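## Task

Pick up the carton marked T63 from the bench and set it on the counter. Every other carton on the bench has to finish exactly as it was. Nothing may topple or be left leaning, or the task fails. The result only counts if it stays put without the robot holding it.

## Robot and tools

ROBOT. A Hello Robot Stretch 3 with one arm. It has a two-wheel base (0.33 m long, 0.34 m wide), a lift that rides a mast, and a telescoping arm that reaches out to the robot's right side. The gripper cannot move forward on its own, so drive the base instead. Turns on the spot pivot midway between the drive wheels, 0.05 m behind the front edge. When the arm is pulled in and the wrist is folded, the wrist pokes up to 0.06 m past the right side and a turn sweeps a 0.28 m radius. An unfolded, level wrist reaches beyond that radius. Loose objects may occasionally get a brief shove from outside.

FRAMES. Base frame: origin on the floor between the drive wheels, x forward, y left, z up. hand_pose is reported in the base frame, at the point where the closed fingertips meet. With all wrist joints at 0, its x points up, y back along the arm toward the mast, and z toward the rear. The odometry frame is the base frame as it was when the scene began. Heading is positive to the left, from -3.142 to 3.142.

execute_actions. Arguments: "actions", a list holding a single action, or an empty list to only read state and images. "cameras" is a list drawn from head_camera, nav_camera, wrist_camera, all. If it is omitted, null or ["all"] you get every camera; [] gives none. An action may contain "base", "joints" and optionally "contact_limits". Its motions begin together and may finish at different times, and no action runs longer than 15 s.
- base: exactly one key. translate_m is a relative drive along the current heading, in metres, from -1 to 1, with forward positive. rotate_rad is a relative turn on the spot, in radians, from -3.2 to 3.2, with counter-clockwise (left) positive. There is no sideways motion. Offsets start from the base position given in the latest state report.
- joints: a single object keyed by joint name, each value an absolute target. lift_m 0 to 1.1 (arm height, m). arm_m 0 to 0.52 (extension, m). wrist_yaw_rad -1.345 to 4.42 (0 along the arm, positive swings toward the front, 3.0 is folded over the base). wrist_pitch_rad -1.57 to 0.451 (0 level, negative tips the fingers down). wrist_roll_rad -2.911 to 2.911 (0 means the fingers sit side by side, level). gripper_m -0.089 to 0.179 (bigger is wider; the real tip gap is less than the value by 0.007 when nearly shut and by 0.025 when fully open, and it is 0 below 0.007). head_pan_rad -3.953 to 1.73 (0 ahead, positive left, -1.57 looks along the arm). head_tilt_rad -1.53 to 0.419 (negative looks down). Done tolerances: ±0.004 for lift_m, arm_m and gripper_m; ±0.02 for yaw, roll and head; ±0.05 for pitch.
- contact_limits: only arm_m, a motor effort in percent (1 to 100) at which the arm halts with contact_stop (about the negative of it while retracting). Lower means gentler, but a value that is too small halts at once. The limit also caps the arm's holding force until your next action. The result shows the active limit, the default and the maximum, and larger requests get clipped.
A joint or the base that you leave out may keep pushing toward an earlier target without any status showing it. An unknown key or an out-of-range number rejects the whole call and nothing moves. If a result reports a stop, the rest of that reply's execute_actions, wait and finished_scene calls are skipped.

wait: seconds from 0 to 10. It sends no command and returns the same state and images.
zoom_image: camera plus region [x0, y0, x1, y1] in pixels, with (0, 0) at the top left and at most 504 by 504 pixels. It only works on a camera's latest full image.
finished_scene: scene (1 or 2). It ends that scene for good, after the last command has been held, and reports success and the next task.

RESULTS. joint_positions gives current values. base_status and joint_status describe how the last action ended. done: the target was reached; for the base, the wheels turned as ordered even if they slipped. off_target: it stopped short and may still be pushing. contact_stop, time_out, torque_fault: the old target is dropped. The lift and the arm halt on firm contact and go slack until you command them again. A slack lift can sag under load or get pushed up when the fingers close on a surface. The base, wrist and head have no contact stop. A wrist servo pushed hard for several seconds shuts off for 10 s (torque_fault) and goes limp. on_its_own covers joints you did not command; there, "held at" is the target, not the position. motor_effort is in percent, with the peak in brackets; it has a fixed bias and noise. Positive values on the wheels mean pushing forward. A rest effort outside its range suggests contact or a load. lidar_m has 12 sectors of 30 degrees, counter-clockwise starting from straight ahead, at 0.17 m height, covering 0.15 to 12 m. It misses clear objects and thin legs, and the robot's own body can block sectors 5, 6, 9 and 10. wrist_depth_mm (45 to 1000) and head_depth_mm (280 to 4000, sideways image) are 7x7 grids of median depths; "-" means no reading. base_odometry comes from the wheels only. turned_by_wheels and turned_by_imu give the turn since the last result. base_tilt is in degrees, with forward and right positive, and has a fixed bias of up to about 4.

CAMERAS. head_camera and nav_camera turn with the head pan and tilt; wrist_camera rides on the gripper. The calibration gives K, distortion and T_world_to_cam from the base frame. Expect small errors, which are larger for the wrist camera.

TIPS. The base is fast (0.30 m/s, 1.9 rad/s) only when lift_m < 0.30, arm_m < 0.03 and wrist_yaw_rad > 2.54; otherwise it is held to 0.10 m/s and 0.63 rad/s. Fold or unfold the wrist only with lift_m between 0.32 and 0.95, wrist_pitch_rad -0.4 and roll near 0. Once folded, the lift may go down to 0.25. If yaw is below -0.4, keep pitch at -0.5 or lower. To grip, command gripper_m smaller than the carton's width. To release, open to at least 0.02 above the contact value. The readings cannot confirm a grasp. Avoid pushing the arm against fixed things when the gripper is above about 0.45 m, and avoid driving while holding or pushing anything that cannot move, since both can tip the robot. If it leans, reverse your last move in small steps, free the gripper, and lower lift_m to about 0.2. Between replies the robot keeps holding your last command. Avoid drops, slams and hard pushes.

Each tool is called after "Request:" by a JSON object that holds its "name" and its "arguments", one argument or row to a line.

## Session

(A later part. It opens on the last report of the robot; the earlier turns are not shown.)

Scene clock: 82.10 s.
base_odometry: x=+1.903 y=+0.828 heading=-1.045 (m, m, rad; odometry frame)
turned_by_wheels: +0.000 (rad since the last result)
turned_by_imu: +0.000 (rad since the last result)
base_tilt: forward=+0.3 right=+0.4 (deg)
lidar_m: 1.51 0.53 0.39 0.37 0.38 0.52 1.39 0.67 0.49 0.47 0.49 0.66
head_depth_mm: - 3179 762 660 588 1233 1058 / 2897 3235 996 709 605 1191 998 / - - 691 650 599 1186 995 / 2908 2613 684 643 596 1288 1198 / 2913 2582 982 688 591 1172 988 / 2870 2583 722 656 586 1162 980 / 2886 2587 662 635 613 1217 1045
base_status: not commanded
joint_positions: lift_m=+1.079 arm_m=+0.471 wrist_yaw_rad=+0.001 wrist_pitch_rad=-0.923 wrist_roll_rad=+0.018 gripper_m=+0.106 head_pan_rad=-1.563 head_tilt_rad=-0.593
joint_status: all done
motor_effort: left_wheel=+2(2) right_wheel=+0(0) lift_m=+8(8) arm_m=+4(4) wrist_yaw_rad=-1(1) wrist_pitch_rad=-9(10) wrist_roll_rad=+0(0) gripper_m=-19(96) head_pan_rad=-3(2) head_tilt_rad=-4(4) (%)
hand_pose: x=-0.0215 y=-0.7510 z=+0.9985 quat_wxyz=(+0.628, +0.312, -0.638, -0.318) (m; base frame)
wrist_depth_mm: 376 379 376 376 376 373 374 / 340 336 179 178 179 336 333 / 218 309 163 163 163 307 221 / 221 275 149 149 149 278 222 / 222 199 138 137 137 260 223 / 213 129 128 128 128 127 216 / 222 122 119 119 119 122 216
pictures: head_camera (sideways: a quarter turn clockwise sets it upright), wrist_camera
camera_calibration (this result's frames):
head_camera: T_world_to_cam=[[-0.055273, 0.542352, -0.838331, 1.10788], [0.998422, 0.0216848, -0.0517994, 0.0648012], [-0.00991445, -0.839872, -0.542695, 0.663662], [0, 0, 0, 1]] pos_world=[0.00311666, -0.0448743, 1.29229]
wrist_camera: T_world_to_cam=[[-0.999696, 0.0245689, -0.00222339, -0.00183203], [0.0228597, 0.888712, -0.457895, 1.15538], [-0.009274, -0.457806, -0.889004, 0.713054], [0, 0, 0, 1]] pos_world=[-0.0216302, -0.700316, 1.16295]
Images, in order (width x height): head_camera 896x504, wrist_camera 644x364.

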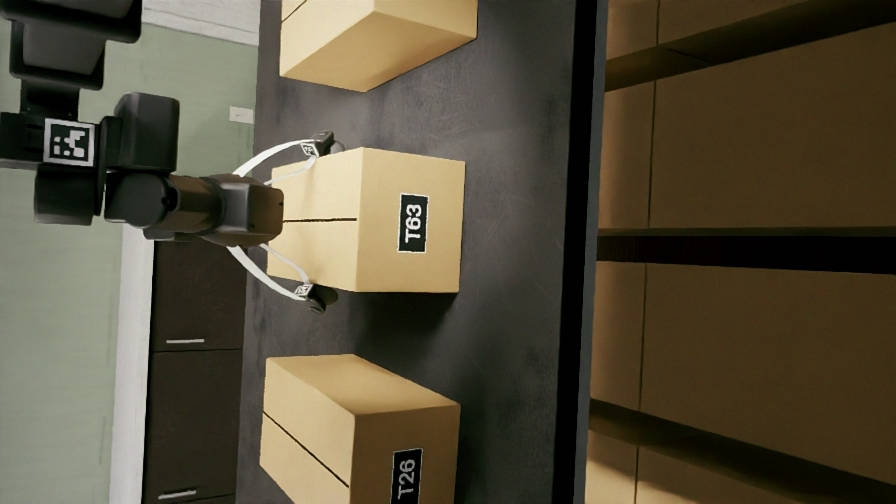

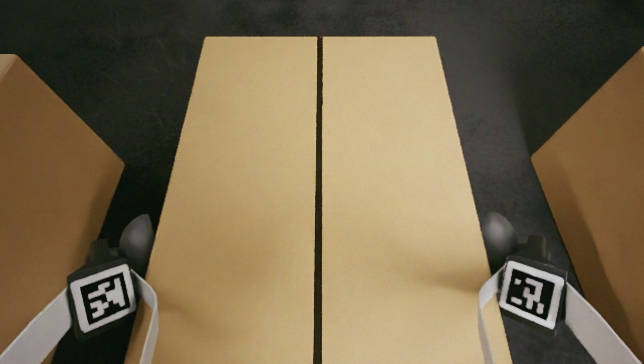

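Request:
{"name": "execute_actions", "arguments": {
  "actions": [
    {"joints":{"lift_m":1.1,"wrist_pitch_rad":-0.91}}
  ],
  "cameras": ["head_camera","wrist_camera"]
}}

Scene clock: 86.73 s.
base_odometry: x=+1.903 y=+0.828 heading=-1.045 (m, m, rad; odometry frame)
turned_by_wheels: +0.000 (rad since the last result)
turned_by_imu: +0.000 (rad since the last result)
base_tilt: forward=+0.4 right=+0.5 (deg)
lidar_m: 1.51 0.53 0.39 0.37 0.38 0.52 1.39 0.67 0.49 0.47 0.48 0.66
head_depth_mm: 2950 3136 759 659 587 1230 1057 / - 3169 987 709 602 1184 1001 / - 3186 658 648 599 1180 996 / 2873 2565 651 646 594 1286 1194 / 2902 2575 977 690 590 1171 987 / 2883 2580 720 654 587 1163 981 / 2856 2566 659 634 611 1219 1044
base_status: not commanded
joint_positions: lift_m=+1.099 arm_m=+0.471 wrist_yaw_rad=+0.001 wrist_pitch_rad=-0.922 wrist_roll_rad=+0.018 gripper_m=+0.106 head_pan_rad=-1.563 head_tilt_rad=-0.593
joint_status: all done
motor_effort: left_wheel=+2(2) right_wheel=+0(0) lift_m=+30(33) arm_m=+4(3) wrist_yaw_rad=-1(1) wrist_pitch_rad=+4(10) wrist_roll_rad=+0(0) gripper_m=-17(19) head_pan_rad=-3(2) head_tilt_rad=-4(4) (%)
hand_pose: x=-0.0215 y=-0.7512 z=+1.0187 quat_wxyz=(+0.628, +0.312, -0.638, -0.318) (m; base frame)
wrist_depth_mm: 401 401 401 400 384 402 400 / 364 362 172 172 172 364 361 / 219 330 159 158 158 330 221 / 220 292 148 147 147 290 222 / 222 259 138 137 137 273 222 / 213 130 130 129 128 129 214 / 237 124 122 121 121 237 215
pictures: head_camera (sideways: a quarter turn clockwise sets it upright), wrist_camera
camera_calibration (this result's frames):
head_camera: T_world_to_cam=[[-0.055273, 0.542352, -0.838331, 1.10788], [0.998422, 0.0216848, -0.0517994, 0.0648012], [-0.00991445, -0.839872, -0.542695, 0.663662], [0, 0, 0, 1]] pos_world=[0.00311666, -0.0448743, 1.29229]
wrist_camera: T_world_to_cam=[[-0.999696, 0.0245444, -0.00225246, -0.00176622], [0.0228417, 0.888239, -0.458813, 1.16543], [-0.00926058, -0.458725, -0.88853, 0.729736], [0, 0, 0, 1]] pos_world=[-0.0216283, -0.700388, 1.1831]
Images, in order (width x height): head_camera 896x504, wrist_camera 644x364.

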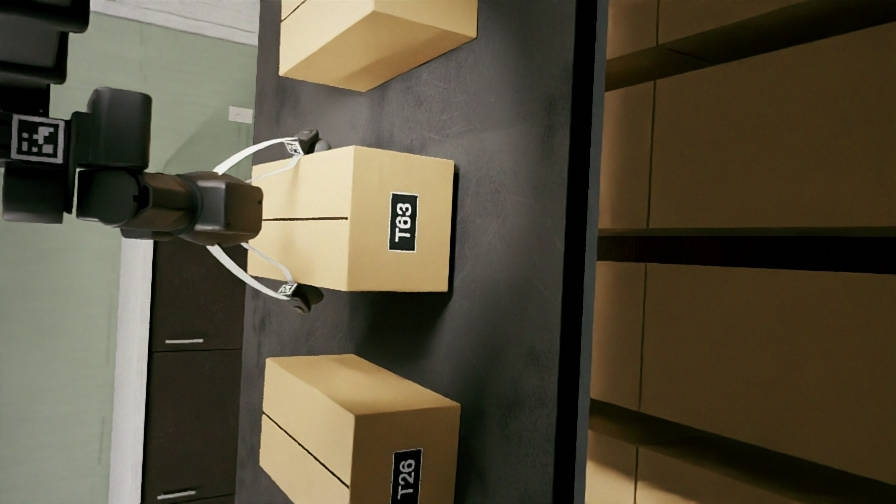

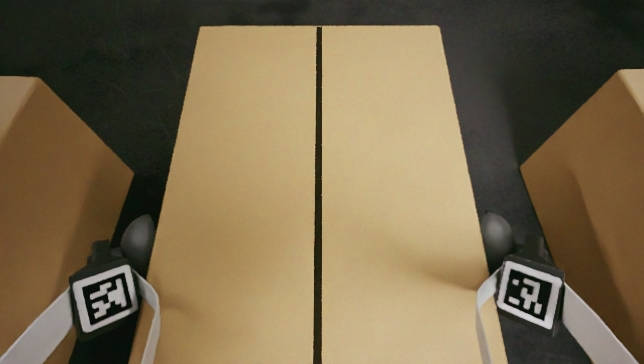

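Request:
{"name": "execute_actions", "arguments": {
  "actions": [
    {"joints":{"arm_m":0.02,"gripper_m":0.099,"head_pan_rad":-0.9,"head_tilt_rad":-0.7}}
  ]
}}

Scene clock: 94.17 s.
base_odometry: x=+1.903 y=+0.828 heading=-1.045 (m, m, rad; odometry frame)
turned_by_wheels: +0.000 (rad since the last result)
turned_by_imu: -0.001 (rad since the last result)
base_tilt: forward=+0.4 right=+0.4 (deg)
lidar_m: 1.50 0.53 0.39 0.37 0.38 0.52 1.39 0.67 0.49 0.47 0.48 0.66
head_depth_mm: 2628 1214 618 613 1230 1140 - / 2778 1060 707 609 1362 1113 987 / 3458 811 738 651 1318 1127 1017 / 3375 3449 748 1866 1307 1142 1169 / 3043 3316 784 1977 1604 1175 1184 / 2772 3053 816 1007 1195 1330 1188 / 2531 2726 2424 2005 1629 1369 1174
base_status: not commanded
joint_positions: lift_m=+1.099 arm_m=+0.020 wrist_yaw_rad=+0.001 wrist_pitch_rad=-0.923 wrist_roll_rad=+0.018 gripper_m=+0.103 head_pan_rad=-0.907 head_tilt_rad=-0.691
joint_status: all done
motor_effort: left_wheel=+2(2) right_wheel=+0(0) lift_m=+30(30) arm_m=-3(2) wrist_yaw_rad=-1(1) wrist_pitch_rad=+4(4) wrist_roll_rad=+0(0) gripper_m=-19(54) head_pan_rad=+3(34) head_tilt_rad=-5(20) (%)
hand_pose: x=-0.0215 y=-0.3006 z=+1.0186 quat_wxyz=(+0.628, +0.312, -0.638, -0.318) (m; base frame)
wrist_depth_mm: 391 384 405 403 396 394 393 / 363 365 172 172 172 364 365 / 340 343 159 159 159 342 342 / - - 148 147 147 - - / - 943 138 138 137 947 942 / - 130 129 129 129 129 - / - 124 121 121 122 - -
pictures: head_camera (sideways: a quarter turn clockwise sets it upright), nav_camera (sideways: a quarter turn counterclockwise sets it upright), wrist_camera
camera_calibration (this result's frames):
head_camera: T_world_to_cam=[[-0.423918, 0.458723, -0.78094, 1.03531], [0.774613, 0.630443, -0.0501616, 0.0640278], [0.469327, -0.626191, -0.622589, 0.764678], [0, 0, 0, 1]] pos_world=[0.0304033, -0.036451, 1.2878]
nav_camera: T_world_to_cam=[[0.394774, -0.472423, 0.788017, -0.98841], [-0.756755, -0.653574, -0.0127102, 0.0693052], [0.521032, -0.591318, -0.615523, 0.757272], [0, 0, 0, 1]] pos_world=[0.0480826, 0.0261378, 1.24588]
wrist_camera: T_world_to_cam=[[-0.999696, 0.0245473, -0.00222789, -0.0128513], [0.0228421, 0.888686, -0.457946, 0.764353], [-0.00926146, -0.457858, -0.888977, 0.93705], [0, 0, 0, 1]] pos_world=[-0.0216284, -0.249919, 1.18302]
Images, in order (width x height): head_camera 896x504, nav_camera 672x504, wrist_camera 644x364.

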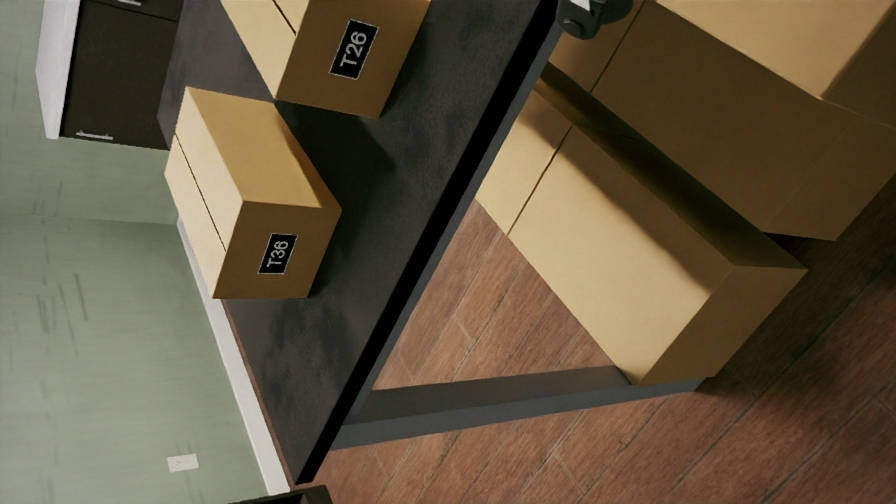

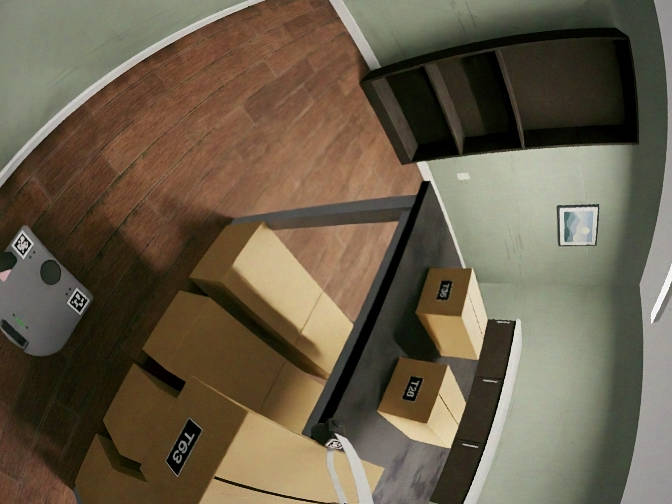

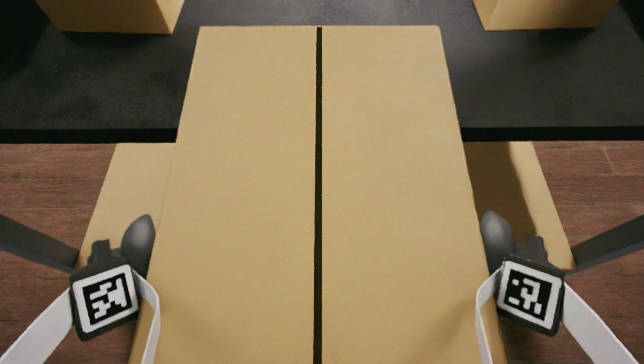

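Request:
{"name": "execute_actions", "arguments": {
  "actions": [
    {"base":{"translate_m":1.0}}
  ],
  "cameras": ["nav_camera"]
}}

Request:
{"name": "execute_actions", "arguments": {
  "actions": [
    {"base":{"rotate_rad":1.66},"joints":{"head_pan_rad":-3.1,"head_tilt_rad":-0.8}}
  ]
}}

Scene clock: 110.33 s.
base_odometry: x=+2.405 y=-0.037 heading=-1.045 (m, m, rad; odometry frame)
turned_by_wheels: +0.000 (rad since the last result)
turned_by_imu: -0.001 (rad since the last result)
base_tilt: forward=+0.4 right=+0.4 (deg)
lidar_m: 1.49 0.55 0.40 0.38 0.40 0.54 1.44 0.65 0.56 1.32 1.76 1.29
head_depth_mm: 2993 3286 2780 2109 1727 1443 - / 2644 3079 2748 2096 1679 1404 1223 / 2291 2637 2748 2085 1669 1394 1200 / 2010 2272 2499 2072 1655 1390 1195 / 1531 1722 1956 1984 1653 1374 1189 / 1539 1758 1913 1894 1642 1372 1184 / 1435 1600 1652 1817 1622 1368 1181
base_status: done
joint_positions: lift_m=+1.099 arm_m=+0.020 wrist_yaw_rad=+0.001 wrist_pitch_rad=-0.923 wrist_roll_rad=+0.018 gripper_m=+0.103 head_pan_rad=-0.907 head_tilt_rad=-0.691
joint_status: not commanded
motor_effort: left_wheel=+2(6) right_wheel=+0(2) lift_m=+30(30) arm_m=-3(3) wrist_yaw_rad=-1(1) wrist_pitch_rad=+4(4) wrist_roll_rad=+0(0) gripper_m=-19(19) head_pan_rad=+3(2) head_tilt_rad=-6(5) (%)
hand_pose: x=-0.0215 y=-0.3006 z=+1.0186 quat_wxyz=(+0.628, +0.312, -0.638, -0.318) (m; base frame)
wrist_depth_mm: - - - - - 515 405 / - - 172 172 172 - 362 / - - 159 158 158 - 335 / - - 148 147 148 497 - / - - 137 137 138 595 946 / - 130 129 130 129 129 - / - 124 122 122 121 - -
pictures: nav_camera (sideways: a quarter turn counterclockwise sets it upright)
camera_calibration (this result's frames):
nav_camera: T_world_to_cam=[[0.394774, -0.472422, 0.788017, -0.98841], [-0.756755, -0.653575, -0.0127102, 0.0693052], [0.521032, -0.591318, -0.615523, 0.757272], [0, 0, 0, 1]] pos_world=[0.0480826, 0.0261379, 1.24588]
Images, in order (width x height): nav_camera 672x504.

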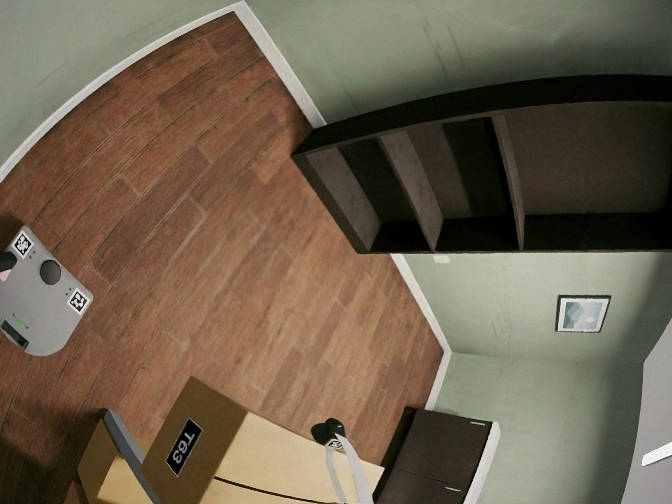

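Scene clock: 113.90 s.
base_odometry: x=+2.405 y=-0.037 heading=+0.615 (m, m, rad; odometry frame)
turned_by_wheels: +1.660 (rad since the last result)
turned_by_imu: +1.677 (rad since the last result)
base_tilt: forward=+0.4 right=+0.5 (deg)
lidar_m: 0.38 0.41 0.60 1.38 0.60 0.56 2.77 1.75 1.30 1.14 0.51 0.39
head_depth_mm: 2369 2639 2170 1563 1367 1218 1121 / 2387 2709 2340 1855 1544 1324 1158 / 2432 2678 2302 1836 1534 1321 1151 / 2457 2763 2308 1835 1533 1313 1150 / 2998 2866 2276 1819 1521 1305 1149 / 3080 2990 2253 1816 1517 1304 1139 / 2982 2878 2240 1793 1511 1296 1138
base_status: done
joint_positions: lift_m=+1.099 arm_m=+0.020 wrist_yaw_rad=+0.001 wrist_pitch_rad=-0.923 wrist_roll_rad=+0.018 gripper_m=+0.103 head_pan_rad=-3.093 head_tilt_rad=-0.790
joint_status: all done
motor_effort: left_wheel=-1(5) right_wheel=+3(5) lift_m=+30(30) arm_m=-3(3) wrist_yaw_rad=-1(2) wrist_pitch_rad=+4(4) wrist_roll_rad=+0(0) gripper_m=-19(19) head_pan_rad=-3(42) head_tilt_rad=-4(16) (%)
hand_pose: x=-0.0215 y=-0.3006 z=+1.0186 quat_wxyz=(+0.628, +0.312, -0.638, -0.318) (m; base frame)
wrist_depth_mm: 440 611 892 - - - - / 440 620 172 172 172 - - / 451 626 160 159 158 - - / 455 602 148 147 147 - - / 461 556 138 138 138 - - / 456 130 129 129 129 129 - / 511 124 121 122 121 - -
pictures: head_camera (sideways: a quarter turn clockwise sets it upright), nav_camera (sideways: a quarter turn counterclockwise sets it upright), wrist_camera
camera_calibration (this result's frames):
head_camera: T_world_to_cam=[[0.693269, 0.0849428, -0.715655, 0.943401], [0.0724832, -0.996213, -0.0480269, 0.0655253], [-0.717024, -0.0185774, -0.696801, 0.868445], [0, 0, 0, 1]] pos_world=[-0.0360849, 0.00127541, 1.28343]
nav_camera: T_world_to_cam=[[-0.688365, -0.0532732, 0.723406, -0.897589], [-0.0953367, 0.995293, -0.0174231, 0.0714044], [-0.719072, -0.0809606, -0.690203, 0.861978], [0, 0, 0, 1]] pos_world=[0.00876355, -0.0490994, 1.24551]
wrist_camera: T_world_to_cam=[[-0.999696, 0.0245371, -0.00222028, -0.0128621], [0.0228295, 0.888687, -0.457947, 0.764353], [-0.00926355, -0.457858, -0.888977, 0.937049], [0, 0, 0, 1]] pos_world=[-0.0216276, -0.249919, 1.18302]
Images, in order (width x height): head_camera 896x504, nav_camera 672x504, wrist_camera 644x364.

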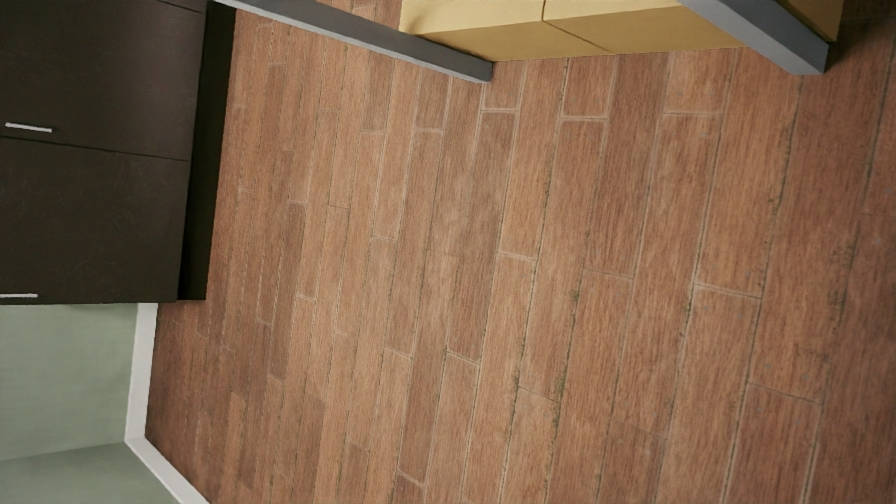

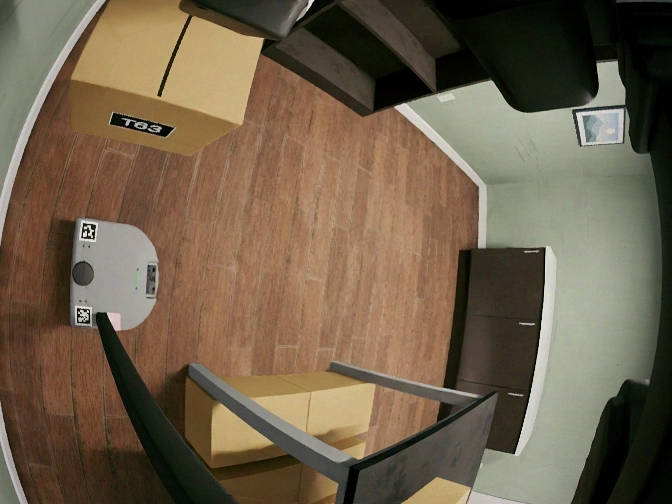

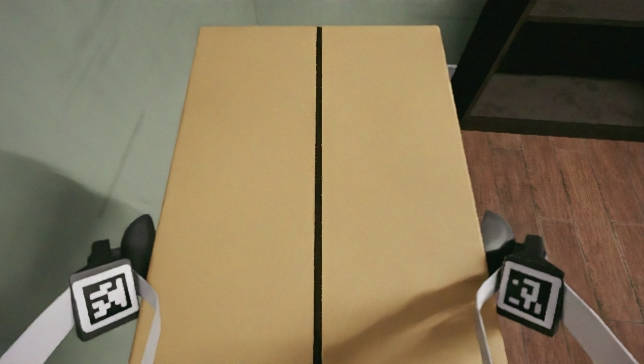

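Clear path. Reversing.

Request:
{"name": "execute_actions", "arguments": {
  "actions": [
    {"base":{"translate_m":-1.0}}
  ],
  "cameras": ["nav_camera"]
}}

Request:
{"name": "execute_actions", "arguments": {
  "actions": [
    {"base":{"translate_m":-1.0}}
  ]
}}

Scene clock: 127.37 s.
base_odometry: x=+1.588 y=-0.614 heading=+0.615 (m, m, rad; odometry frame)
turned_by_wheels: +0.000 (rad since the last result)
turned_by_imu: -0.001 (rad since the last result)
base_tilt: forward=+0.5 right=+0.4 (deg)
lidar_m: 1.37 0.57 0.44 0.43 0.46 1.81 1.78 1.85 1.15 1.37 1.21 1.40
head_depth_mm: 1552 1690 1930 1884 1548 1332 1165 / 1573 1720 1978 1862 1545 1326 1158 / 1585 1749 2025 1846 1537 1315 1155 / 1593 1776 2065 1834 1537 1313 1146 / 1622 1813 2122 1829 1523 1307 1146 / 2189 2496 2251 1824 1517 1299 1141 / 2220 2559 2250 1810 1510 1294 1137
base_status: done
joint_positions: lift_m=+1.099 arm_m=+0.020 wrist_yaw_rad=+0.001 wrist_pitch_rad=-0.923 wrist_roll_rad=+0.018 gripper_m=+0.103 head_pan_rad=-3.093 head_tilt_rad=-0.790
joint_status: not commanded
motor_effort: left_wheel=-1(5) right_wheel=+3(4) lift_m=+30(30) arm_m=-3(2) wrist_yaw_rad=-1(1) wrist_pitch_rad=+4(4) wrist_roll_rad=+0(0) gripper_m=-18(19) head_pan_rad=-4(3) head_tilt_rad=-6(6) (%)
hand_pose: x=-0.0215 y=-0.3006 z=+1.0186 quat_wxyz=(+0.628, +0.312, -0.638, -0.318) (m; base frame)
wrist_depth_mm: - - 979 963 894 - - / - - 172 171 171 - - / - - 159 159 159 - - / - - 147 147 147 - - / - - 138 138 138 - - / - 130 129 129 129 129 - / - 124 122 122 121 - -
pictures: nav_camera (sideways: a quarter turn counterclockwise sets it upright)
camera_calibration (this result's frames):
nav_camera: T_world_to_cam=[[-0.688365, -0.0532733, 0.723406, -0.897589], [-0.0953369, 0.995293, -0.0174232, 0.0714044], [-0.719072, -0.0809608, -0.690203, 0.861979], [0, 0, 0, 1]] pos_world=[0.00876359, -0.0490994, 1.24551]
Images, in order (width x height): nav_camera 672x504.

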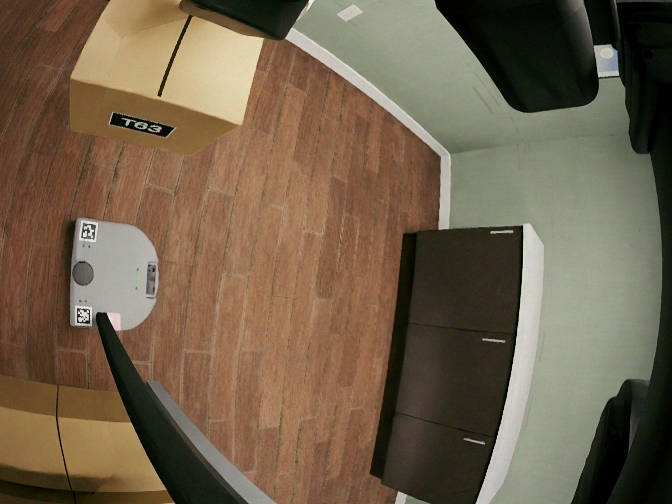

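Scene clock: 138.70 s.
base_odometry: x=+0.772 y=-1.191 heading=+0.615 (m, m, rad; odometry frame)
turned_by_wheels: +0.000 (rad since the last result)
turned_by_imu: -0.001 (rad since the last result)
base_tilt: forward=+0.4 right=+0.5 (deg)
lidar_m: 1.53 0.81 0.99 3.03 1.04 0.80 0.78 0.83 1.35 1.32 1.24 1.79
head_depth_mm: 1151 917 834 977 1183 1334 1165 / 1163 908 848 998 1215 1320 1158 / 1175 899 864 1025 1252 1313 1156 / 1179 890 882 1045 1289 1319 1151 / 1200 882 899 1073 1324 1309 1144 / 1209 872 921 1101 1422 1310 1143 / 1279 863 936 1672 1510 1295 1138
base_status: done
joint_positions: lift_m=+1.099 arm_m=+0.020 wrist_yaw_rad=+0.001 wrist_pitch_rad=-0.923 wrist_roll_rad=+0.018 gripper_m=+0.103 head_pan_rad=-3.093 head_tilt_rad=-0.790
joint_status: not commanded
motor_effort: left_wheel=-1(5) right_wheel=+3(3) lift_m=+30(30) arm_m=-4(3) wrist_yaw_rad=-1(1) wrist_pitch_rad=+4(4) wrist_roll_rad=+0(0) gripper_m=-19(19) head_pan_rad=-4(4) head_tilt_rad=-6(5) (%)
hand_pose: x=-0.0215 y=-0.3006 z=+1.0186 quat_wxyz=(+0.628, +0.312, -0.638, -0.318) (m; base frame)
wrist_depth_mm: - - - - - - - / - - 172 173 172 - - / - - 159 159 158 - - / - - 147 148 147 - - / - - 138 138 137 - - / - 130 129 129 129 129 - / - 124 122 122 122 - 900
pictures: head_camera (sideways: a quarter turn clockwise sets it upright), nav_camera (sideways: a quarter turn counterclockwise sets it upright), wrist_camera
camera_calibration (this result's frames):
head_camera: T_world_to_cam=[[0.693276, 0.0849433, -0.715649, 0.943393], [0.0724839, -0.996213, -0.0480267, 0.065525], [-0.717018, -0.0185773, -0.696807, 0.868453], [0, 0, 0, 1]] pos_world=[-0.0360847, 0.00127541, 1.28343]
nav_camera: T_world_to_cam=[[-0.688371, -0.0532736, 0.7234, -0.897581], [-0.0953368, 0.995293, -0.0174236, 0.0714049], [-0.719066, -0.0809605, -0.69021, 0.861987], [0, 0, 0, 1]] pos_world=[0.00876407, -0.0490994, 1.24551]
wrist_camera: T_world_to_cam=[[-0.999696, 0.0245372, -0.00222017, -0.0128623], [0.0228295, 0.888687, -0.457946, 0.764353], [-0.00926367, -0.457858, -0.888977, 0.93705], [0, 0, 0, 1]] pos_world=[-0.0216276, -0.249919, 1.18302]
Images, in order (width x height): head_camera 896x504, nav_camera 672x504, wrist_camera 644x364.

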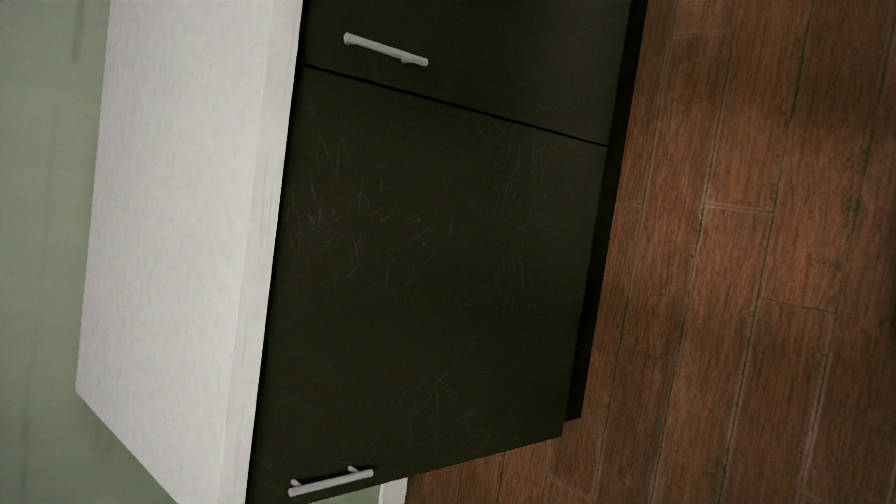

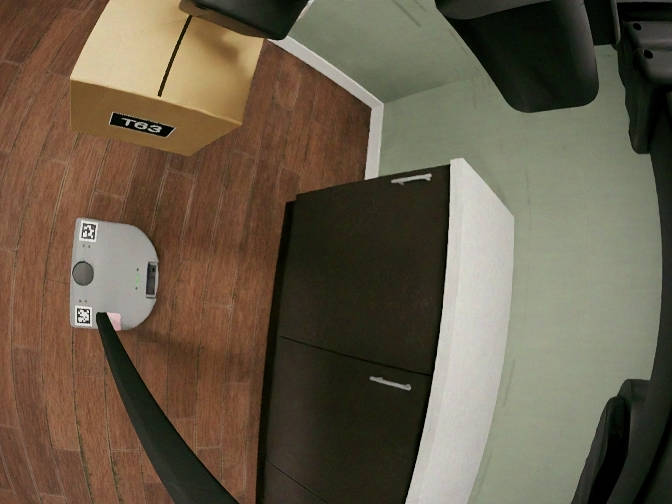

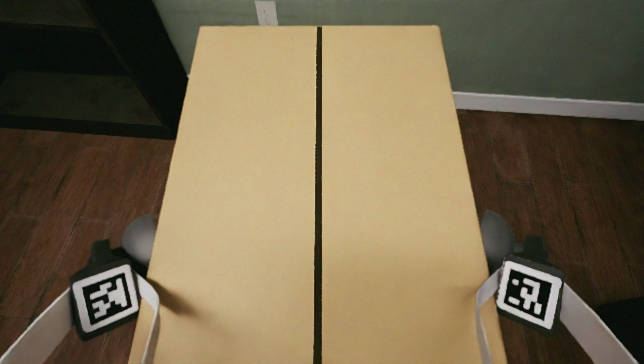

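Request:
{"name": "execute_actions", "arguments": {
  "actions": [
    {"base":{"translate_m":-0.22}}
  ],
  "cameras": []
}}

Request:
{"name": "execute_actions", "arguments": {
  "actions": [
    {"base":{"rotate_rad":-1.655},"joints":{"arm_m":0.09,"head_pan_rad":-1.4,"head_tilt_rad":-0.6}}
  ]
}}

Scene clock: 145.63 s.
base_odometry: x=+0.592 y=-1.318 heading=+0.615 (m, m, rad; odometry frame)
turned_by_wheels: +0.000 (rad since the last result)
turned_by_imu: -0.001 (rad since the last result)
base_tilt: forward=+0.4 right=+0.4 (deg)
lidar_m: 1.58 1.00 1.32 3.06 0.75 0.58 0.57 0.60 1.33 1.31 1.36 1.98
head_depth_mm: 976 917 682 687 835 1054 1166 / 987 906 677 704 864 1093 1156 / 1004 900 674 722 881 1138 1149 / 1019 889 667 739 908 1236 1150 / 1041 879 664 758 936 1253 1148 / 1055 871 682 779 970 1253 1140 / 1071 866 678 799 1001 1272 1138
base_status: done
joint_positions: lift_m=+1.099 arm_m=+0.020 wrist_yaw_rad=+0.001 wrist_pitch_rad=-0.923 wrist_roll_rad=+0.018 gripper_m=+0.103 head_pan_rad=-3.093 head_tilt_rad=-0.790
joint_status: not commanded
motor_effort: left_wheel=-1(6) right_wheel=+3(5) lift_m=+30(30) arm_m=-2(2) wrist_yaw_rad=-2(1) wrist_pitch_rad=+4(4) wrist_roll_rad=+0(0) gripper_m=-19(19) head_pan_rad=-2(2) head_tilt_rad=-5(6) (%)
hand_pose: x=-0.0215 y=-0.3006 z=+1.0186 quat_wxyz=(+0.628, +0.312, -0.638, -0.318) (m; base frame)
wrist_depth_mm: - - - - - - - / - - 173 172 171 - - / - - 159 159 159 - - / - - 148 147 147 - - / - - 138 138 137 - - / - 130 129 129 129 129 720 / - 124 122 122 121 847 657
pictures: none
No camera images: the call's "cameras" was empty. Leave "cameras" out to get every camera's image.

Scene clock: 149.20 s.
base_odometry: x=+0.592 y=-1.318 heading=-1.040 (m, m, rad; odometry frame)
turned_by_wheels: -1.655 (rad since the last result)
turned_by_imu: -1.673 (rad since the last result)
base_tilt: forward=+0.4 right=+0.5 (deg)
lidar_m: 1.31 1.36 1.80 2.59 1.07 1.24 3.12 0.81 0.59 0.57 0.59 1.35
head_depth_mm: - - - - 329 290 324 / 958 1038 - - 328 294 335 / 974 1073 987 450 345 298 350 / 989 1087 975 717 360 305 1019 / 1006 1112 963 682 743 871 1060 / 1024 1137 950 701 761 905 1151 / 1044 1158 1221 701 783 936 1175
base_status: done
joint_positions: lift_m=+1.099 arm_m=+0.090 wrist_yaw_rad=+0.001 wrist_pitch_rad=-0.923 wrist_roll_rad=+0.018 gripper_m=+0.103 head_pan_rad=-1.407 head_tilt_rad=-0.606
joint_status: all done
motor_effort: left_wheel=+2(7) right_wheel=-1(4) lift_m=+30(30) arm_m=+4(7) wrist_yaw_rad=-1(2) wrist_pitch_rad=+4(4) wrist_roll_rad=+0(0) gripper_m=-19(19) head_pan_rad=+3(41) head_tilt_rad=+3(24) (%)
hand_pose: x=-0.0215 y=-0.3700 z=+1.0186 quat_wxyz=(+0.628, +0.312, -0.638, -0.318) (m; base frame)
wrist_depth_mm: 407 410 409 411 405 413 406 / 373 368 172 173 172 370 367 / 363 365 159 159 158 366 364 / 515 483 148 147 147 519 520 / - 623 138 138 137 627 738 / - 130 129 129 129 129 - / - 124 122 122 122 - -
pictures: head_camera (sideways: a quarter turn clockwise sets it upright), nav_camera (sideways: a quarter turn counterclockwise sets it upright), wrist_camera
camera_calibration (this result's frames):
head_camera: T_world_to_cam=[[-0.14078, 0.538014, -0.831097, 1.09897], [0.982778, 0.177438, -0.0516086, 0.0646474], [0.119702, -0.824049, -0.553728, 0.677226], [0, 0, 0, 1]] pos_world=[0.0101136, -0.044663, 1.29168]
nav_camera: T_world_to_cam=[[0.108543, -0.535489, 0.837538, -1.05122], [-0.977346, -0.211476, -0.00854743, 0.0652326], [0.181696, -0.817637, -0.546312, 0.669302], [0, 0, 0, 1]] pos_world=[0.0562485, -0.00187862, 1.24665]
wrist_camera: T_world_to_cam=[[-0.999696, 0.0245473, -0.00222621, -0.0111496], [0.0228419, 0.888716, -0.457889, 0.825974], [-0.00926149, -0.457801, -0.889006, 0.905319], [0, 0, 0, 1]] pos_world=[-0.0216284, -0.319326, 1.18301]
Images, in order (width x height): head_camera 896x504, nav_camera 672x504, wrist_camera 644x364.

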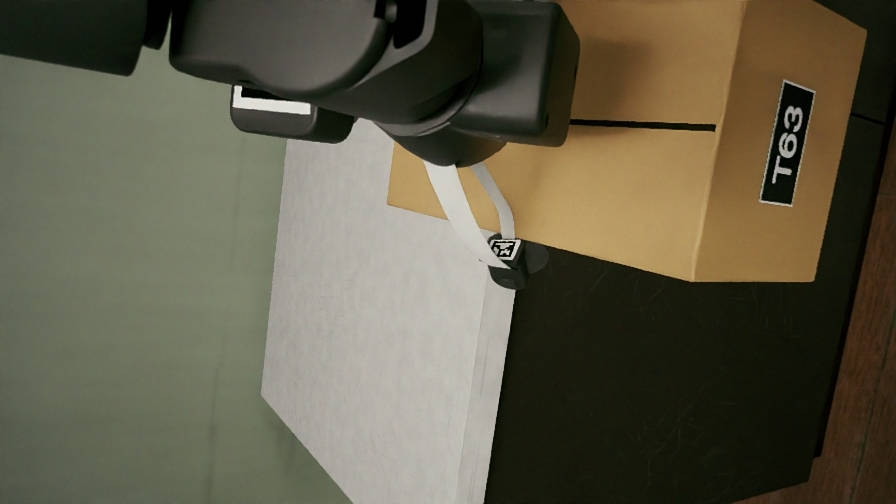

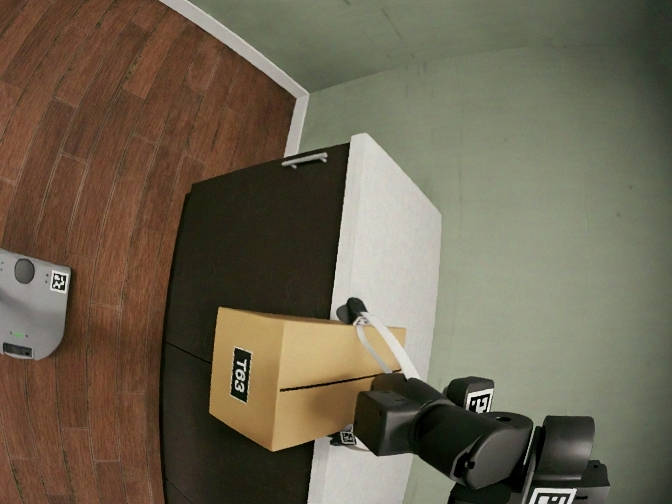

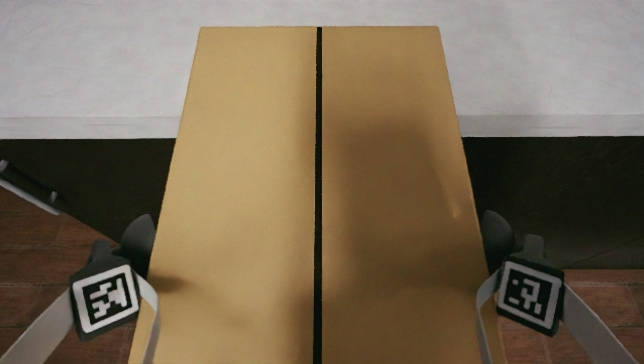

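The counter is about 4 mm lower than the bench, so the carton clears it. Extending.

Request:
{"name": "execute_actions", "arguments": {
  "actions": [
    {"joints":{"arm_m":0.51,"head_pan_rad":-1.57},"contact_limits":{"arm_m":15}}
  ],
  "cameras": []
}}

Request:
{"name": "execute_actions", "arguments": {
  "actions": [
    {"joints":{"wrist_pitch_rad":-0.965,"lift_m":1.09}}
  ],
  "cameras": ["head_camera","wrist_camera"]
}}

Scene clock: 156.10 s.
base_odometry: x=+0.592 y=-1.318 heading=-1.040 (m, m, rad; odometry frame)
turned_by_wheels: +0.000 (rad since the last result)
turned_by_imu: -0.001 (rad since the last result)
base_tilt: forward=+0.4 right=+0.5 (deg)
lidar_m: 1.31 1.36 1.81 2.59 1.07 1.24 3.11 0.81 0.59 0.57 0.58 1.36
head_depth_mm: 992 1066 1010 705 707 827 999 / 976 1068 992 700 709 832 1007 / - 1045 670 684 710 836 1009 / 974 1052 670 685 713 839 1017 / 977 1077 958 682 717 840 1022 / 981 1080 951 677 720 847 1022 / 979 1082 937 673 723 849 1028
base_status: not commanded
joint_positions: lift_m=+1.099 arm_m=+0.510 wrist_yaw_rad=+0.000 wrist_pitch_rad=-0.923 wrist_roll_rad=+0.018 gripper_m=+0.103 head_pan_rad=-1.563 head_tilt_rad=-0.606
joint_status: all done
motor_effort: left_wheel=+2(2) right_wheel=-1(0) lift_m=+30(30) arm_m=+4(3) wrist_yaw_rad=-1(2) wrist_pitch_rad=+4(4) wrist_roll_rad=+0(0) gripper_m=-18(19) head_pan_rad=-3(17) head_tilt_rad=+3(3) (%)
contact_limits: arm_m 15 (drawing in: default 23, maximum 37; extending or still: default 32, maximum 52)
hand_pose: x=-0.0215 y=-0.7900 z=+1.0186 quat_wxyz=(+0.628, +0.312, -0.638, -0.318) (m; base frame)
wrist_depth_mm: 406 402 406 408 390 406 405 / 368 366 172 172 172 361 370 / 333 335 159 158 159 331 333 / 305 305 148 148 148 306 307 / 282 280 138 138 138 282 283 / 264 130 130 129 129 129 262 / 243 124 121 122 121 239 245
pictures: none
No camera images: the call's "cameras" was empty. Leave "cameras" out to get every camera's image.

Scene clock: 156.83 s.
base_odometry: x=+0.592 y=-1.318 heading=-1.040 (m, m, rad; odometry frame)
turned_by_wheels: +0.000 (rad since the last result)
turned_by_imu: +0.000 (rad since the last result)
base_tilt: forward=+0.4 right=+0.5 (deg)
lidar_m: 1.31 1.36 1.80 2.59 1.07 1.24 3.12 0.81 0.59 0.57 0.58 1.36
head_depth_mm: 995 1065 1005 707 706 828 1002 / 978 1069 995 701 709 831 1004 / - 1083 662 667 714 835 1012 / 972 1064 657 669 714 838 1013 / 975 1075 956 684 717 842 1020 / 979 1084 950 677 719 845 1024 / 982 1083 938 670 723 849 1028
base_status: not commanded
joint_positions: lift_m=+1.091 arm_m=+0.510 wrist_yaw_rad=+0.000 wrist_pitch_rad=-0.975 wrist_roll_rad=+0.018 gripper_m=+0.103 head_pan_rad=-1.563 head_tilt_rad=-0.606
joint_status: all done
motor_effort: left_wheel=+3(2) right_wheel=-1(0) lift_m=+8(24) arm_m=+4(5) wrist_yaw_rad=-1(1) wrist_pitch_rad=+3(4) wrist_roll_rad=+0(0) gripper_m=-19(19) head_pan_rad=-3(3) head_tilt_rad=+3(4) (%)
hand_pose: x=-0.0215 y=-0.7784 z=+1.0037 quat_wxyz=(+0.619, +0.329, -0.630, -0.334) (m; base frame)
wrist_depth_mm: 361 363 364 363 348 363 361 / 333 332 172 172 172 332 333 / 307 306 159 159 158 306 306 / 285 285 147 148 147 284 285 / 266 263 138 138 137 266 264 / 250 130 129 129 129 129 248 / 231 124 122 122 122 228 234
pictures: head_camera (sideways: a quarter turn clockwise sets it upright), wrist_camera
camera_calibration (this result's frames):
head_camera: T_world_to_cam=[[-0.055366, 0.553298, -0.831141, 1.0985], [0.998417, 0.0223808, -0.0516098, 0.0645536], [-0.00995397, -0.832682, -0.553661, 0.67793], [0, 0, 0, 1]] pos_world=[0.00311648, -0.0447445, 1.29169]
wrist_camera: T_world_to_cam=[[-0.999692, 0.0247952, -0.000914831, -0.00230777], [0.0229794, 0.911314, -0.41107, 1.15275], [-0.00935887, -0.410964, -0.911603, 0.764279], [0, 0, 0, 1]] pos_world=[-0.0216438, -0.736371, 1.17058]
Images, in order (width x height): head_camera 896x504, wrist_camera 644x364.

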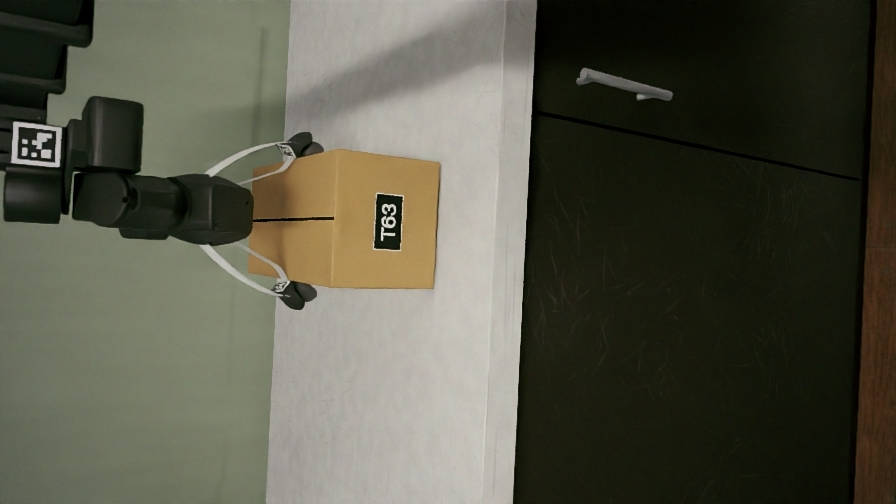

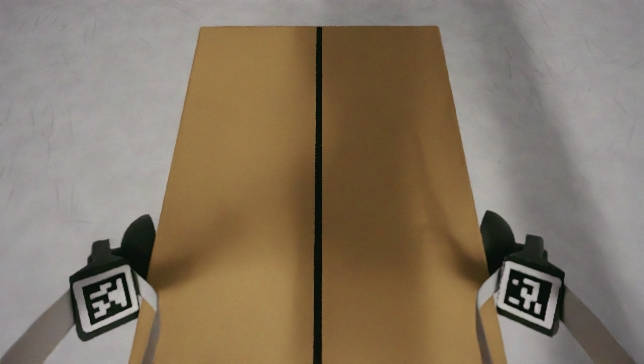

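Request:
{"name": "execute_actions", "arguments": {
  "actions": [
    {"joints":{"lift_m":1.082}}
  ],
  "cameras": []
}}

Request:
{"name": "execute_actions", "arguments": {
  "actions": [
    {"joints":{"gripper_m":0.179}}
  ],
  "cameras": []
}}

Request:
{"name": "execute_actions", "arguments": {
  "actions": [
    {"joints":{"lift_m":1.1,"wrist_pitch_rad":-0.6,"head_pan_rad":-3.9,"head_tilt_rad":-0.2}}
  ],
  "cameras": ["nav_camera","wrist_camera"]
}}

Scene clock: 161.93 s.
base_odometry: x=+0.592 y=-1.318 heading=-1.040 (m, m, rad; odometry frame)
turned_by_wheels: +0.000 (rad since the last result)
turned_by_imu: +0.000 (rad since the last result)
base_tilt: forward=+0.4 right=+0.5 (deg)
lidar_m: 1.31 1.36 1.80 2.59 1.07 1.24 3.11 0.81 0.59 0.57 0.59 1.36
head_depth_mm: - 1061 1006 707 706 829 997 / 981 1066 994 700 707 834 1001 / - 1078 683 669 711 834 1008 / 972 1072 671 670 715 840 1016 / 979 1079 954 683 716 841 1020 / 980 1079 948 677 718 847 1024 / 986 1077 938 671 724 849 1031
base_status: not commanded
joint_positions: lift_m=+1.083 arm_m=+0.510 wrist_yaw_rad=+0.000 wrist_pitch_rad=-0.968 wrist_roll_rad=+0.018 gripper_m=+0.103 head_pan_rad=-1.563 head_tilt_rad=-0.606
joint_status: all done
motor_effort: left_wheel=+2(3) right_wheel=+0(1) lift_m=+6(9) arm_m=+4(4) wrist_yaw_rad=-1(1) wrist_pitch_rad=+1(3) wrist_roll_rad=+0(1) gripper_m=-19(19) head_pan_rad=-4(4) head_tilt_rad=+5(3) (%)
hand_pose: x=-0.0215 y=-0.7800 z=+0.9967 quat_wxyz=(+0.620, +0.326, -0.631, -0.332) (m; base frame)
wrist_depth_mm: 358 357 356 358 358 357 358 / 326 325 173 174 174 324 327 / 302 300 160 160 160 301 301 / 279 279 148 148 148 278 278 / 259 199 138 138 138 258 258 / 246 129 129 129 129 129 242 / 226 124 121 121 121 222 228
pictures: none
No camera images: the call's "cameras" was empty. Leave "cameras" out to get every camera's image.

Scene clock: 163.20 s.
base_odometry: x=+0.592 y=-1.318 heading=-1.040 (m, m, rad; odometry frame)
turned_by_wheels: +0.000 (rad since the last result)
turned_by_imu: +0.000 (rad since the last result)
base_tilt: forward=+0.4 right=+0.5 (deg)
lidar_m: 1.31 1.35 1.80 2.60 1.07 1.24 3.06 0.81 0.59 0.57 0.58 1.36
head_depth_mm: - 1065 1006 706 704 828 1000 / 982 1068 991 700 709 831 1006 / - 1069 681 668 712 835 1010 / 974 1063 672 671 715 837 1012 / 978 1080 955 682 716 840 1018 / 979 1083 947 678 720 846 1026 / 983 1084 940 672 721 848 1027
base_status: not commanded
joint_positions: lift_m=+1.083 arm_m=+0.510 wrist_yaw_rad=+0.000 wrist_pitch_rad=-0.971 wrist_roll_rad=+0.018 gripper_m=+0.179 head_pan_rad=-1.563 head_tilt_rad=-0.606
joint_status: all done
motor_effort: left_wheel=+2(2) right_wheel=+0(0) lift_m=+8(8) arm_m=+5(5) wrist_yaw_rad=-1(1) wrist_pitch_rad=+2(1) wrist_roll_rad=+0(0) gripper_m=+1(84) head_pan_rad=-4(2) head_tilt_rad=+4(3) (%)
hand_pose: x=-0.0215 y=-0.7795 z=+0.9964 quat_wxyz=(+0.620, +0.327, -0.631, -0.333) (m; base frame)
wrist_depth_mm: 355 357 356 355 355 355 355 / 324 326 172 172 172 324 323 / 298 299 158 159 158 298 298 / 276 277 146 147 147 276 279 / 258 254 137 137 137 255 257 / - 130 128 128 128 128 243 / 223 122 120 120 121 124 224
pictures: none
No camera images: the call's "cameras" was empty. Leave "cameras" out to get every camera's image.

Scene clock: 164.83 s.
base_odometry: x=+0.592 y=-1.318 heading=-1.040 (m, m, rad; odometry frame)
turned_by_wheels: +0.000 (rad since the last result)
turned_by_imu: +0.000 (rad since the last result)
base_tilt: forward=+0.4 right=+0.5 (deg)
lidar_m: 1.31 1.35 1.80 2.59 1.07 1.24 3.05 0.81 0.59 0.56 0.58 1.36
head_depth_mm: - - - - - - - / - - - - - - - / - - - - - 1649 1370 / - - - - - - 1415 / - - - - - 1667 1518 / - - - - - 1800 1666 / - - - - - 1987 1673
base_status: not commanded
joint_positions: lift_m=+1.099 arm_m=+0.510 wrist_yaw_rad=+0.000 wrist_pitch_rad=-0.617 wrist_roll_rad=+0.018 gripper_m=+0.179 head_pan_rad=-3.893 head_tilt_rad=-0.211
joint_status: all done
motor_effort: left_wheel=+2(2) right_wheel=+0(0) lift_m=+29(33) arm_m=+4(4) wrist_yaw_rad=-1(2) wrist_pitch_rad=+6(5) wrist_roll_rad=+0(0) gripper_m=+0(1) head_pan_rad=-5(40) head_tilt_rad=+6(36) (%)
hand_pose: x=-0.0215 y=-0.8496 z=+1.0695 quat_wxyz=(+0.668, +0.213, -0.679, -0.217) (m; base frame)
wrist_depth_mm: 402 402 399 405 398 404 403 / 449 452 450 448 448 456 452 / 497 499 495 494 495 498 491 / 429 427 428 427 428 425 425 / 373 377 363 224 360 369 369 / - 325 204 197 203 325 331 / 281 292 177 176 176 291 284
pictures: nav_camera (sideways: a quarter turn counterclockwise sets it upright), wrist_camera
camera_calibration (this result's frames):
nav_camera: T_world_to_cam=[[-0.146427, 0.109687, 0.983122, -1.23968], [0.646, 0.763257, 0.0110586, 0.0298046], [-0.749162, 0.636716, -0.182619, 0.201682], [0, 0, 0, 1]] pos_world=[-0.0496832, -0.0151857, 1.25525]
wrist_camera: T_world_to_cam=[[-0.999696, 0.0226394, -0.00972085, 0.00718423], [0.0229178, 0.70962, -0.704212, 1.38683], [-0.0090448, -0.704221, -0.709923, 0.330135], [0, 0, 0, 1]] pos_world=[-0.0216152, -0.751799, 1.21106]
Images, in order (width x height): nav_camera 672x504, wrist_camera 644x364.

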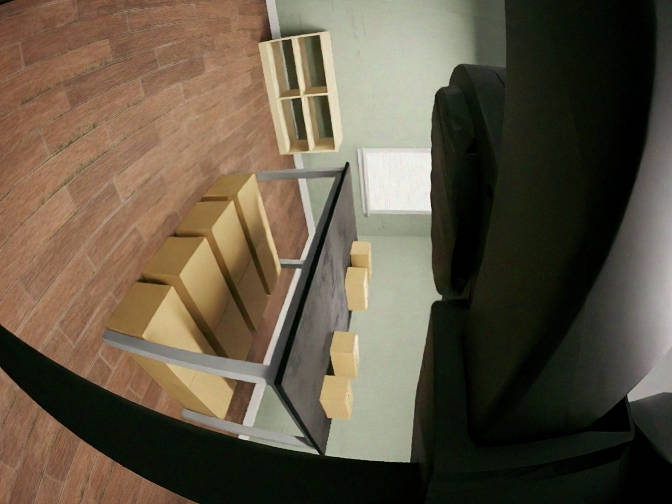

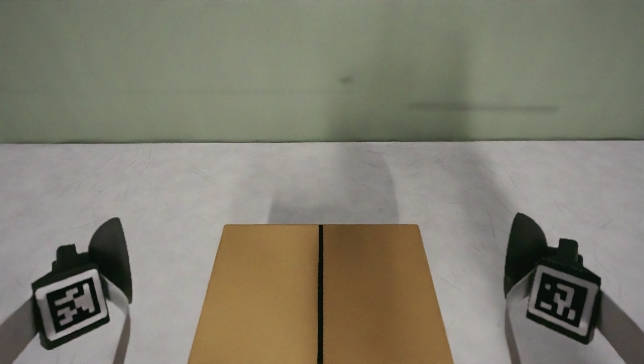

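Request:
{"name": "finished_scene", "arguments": {
  "scene": 2
}}

The scene is finished: the task was done.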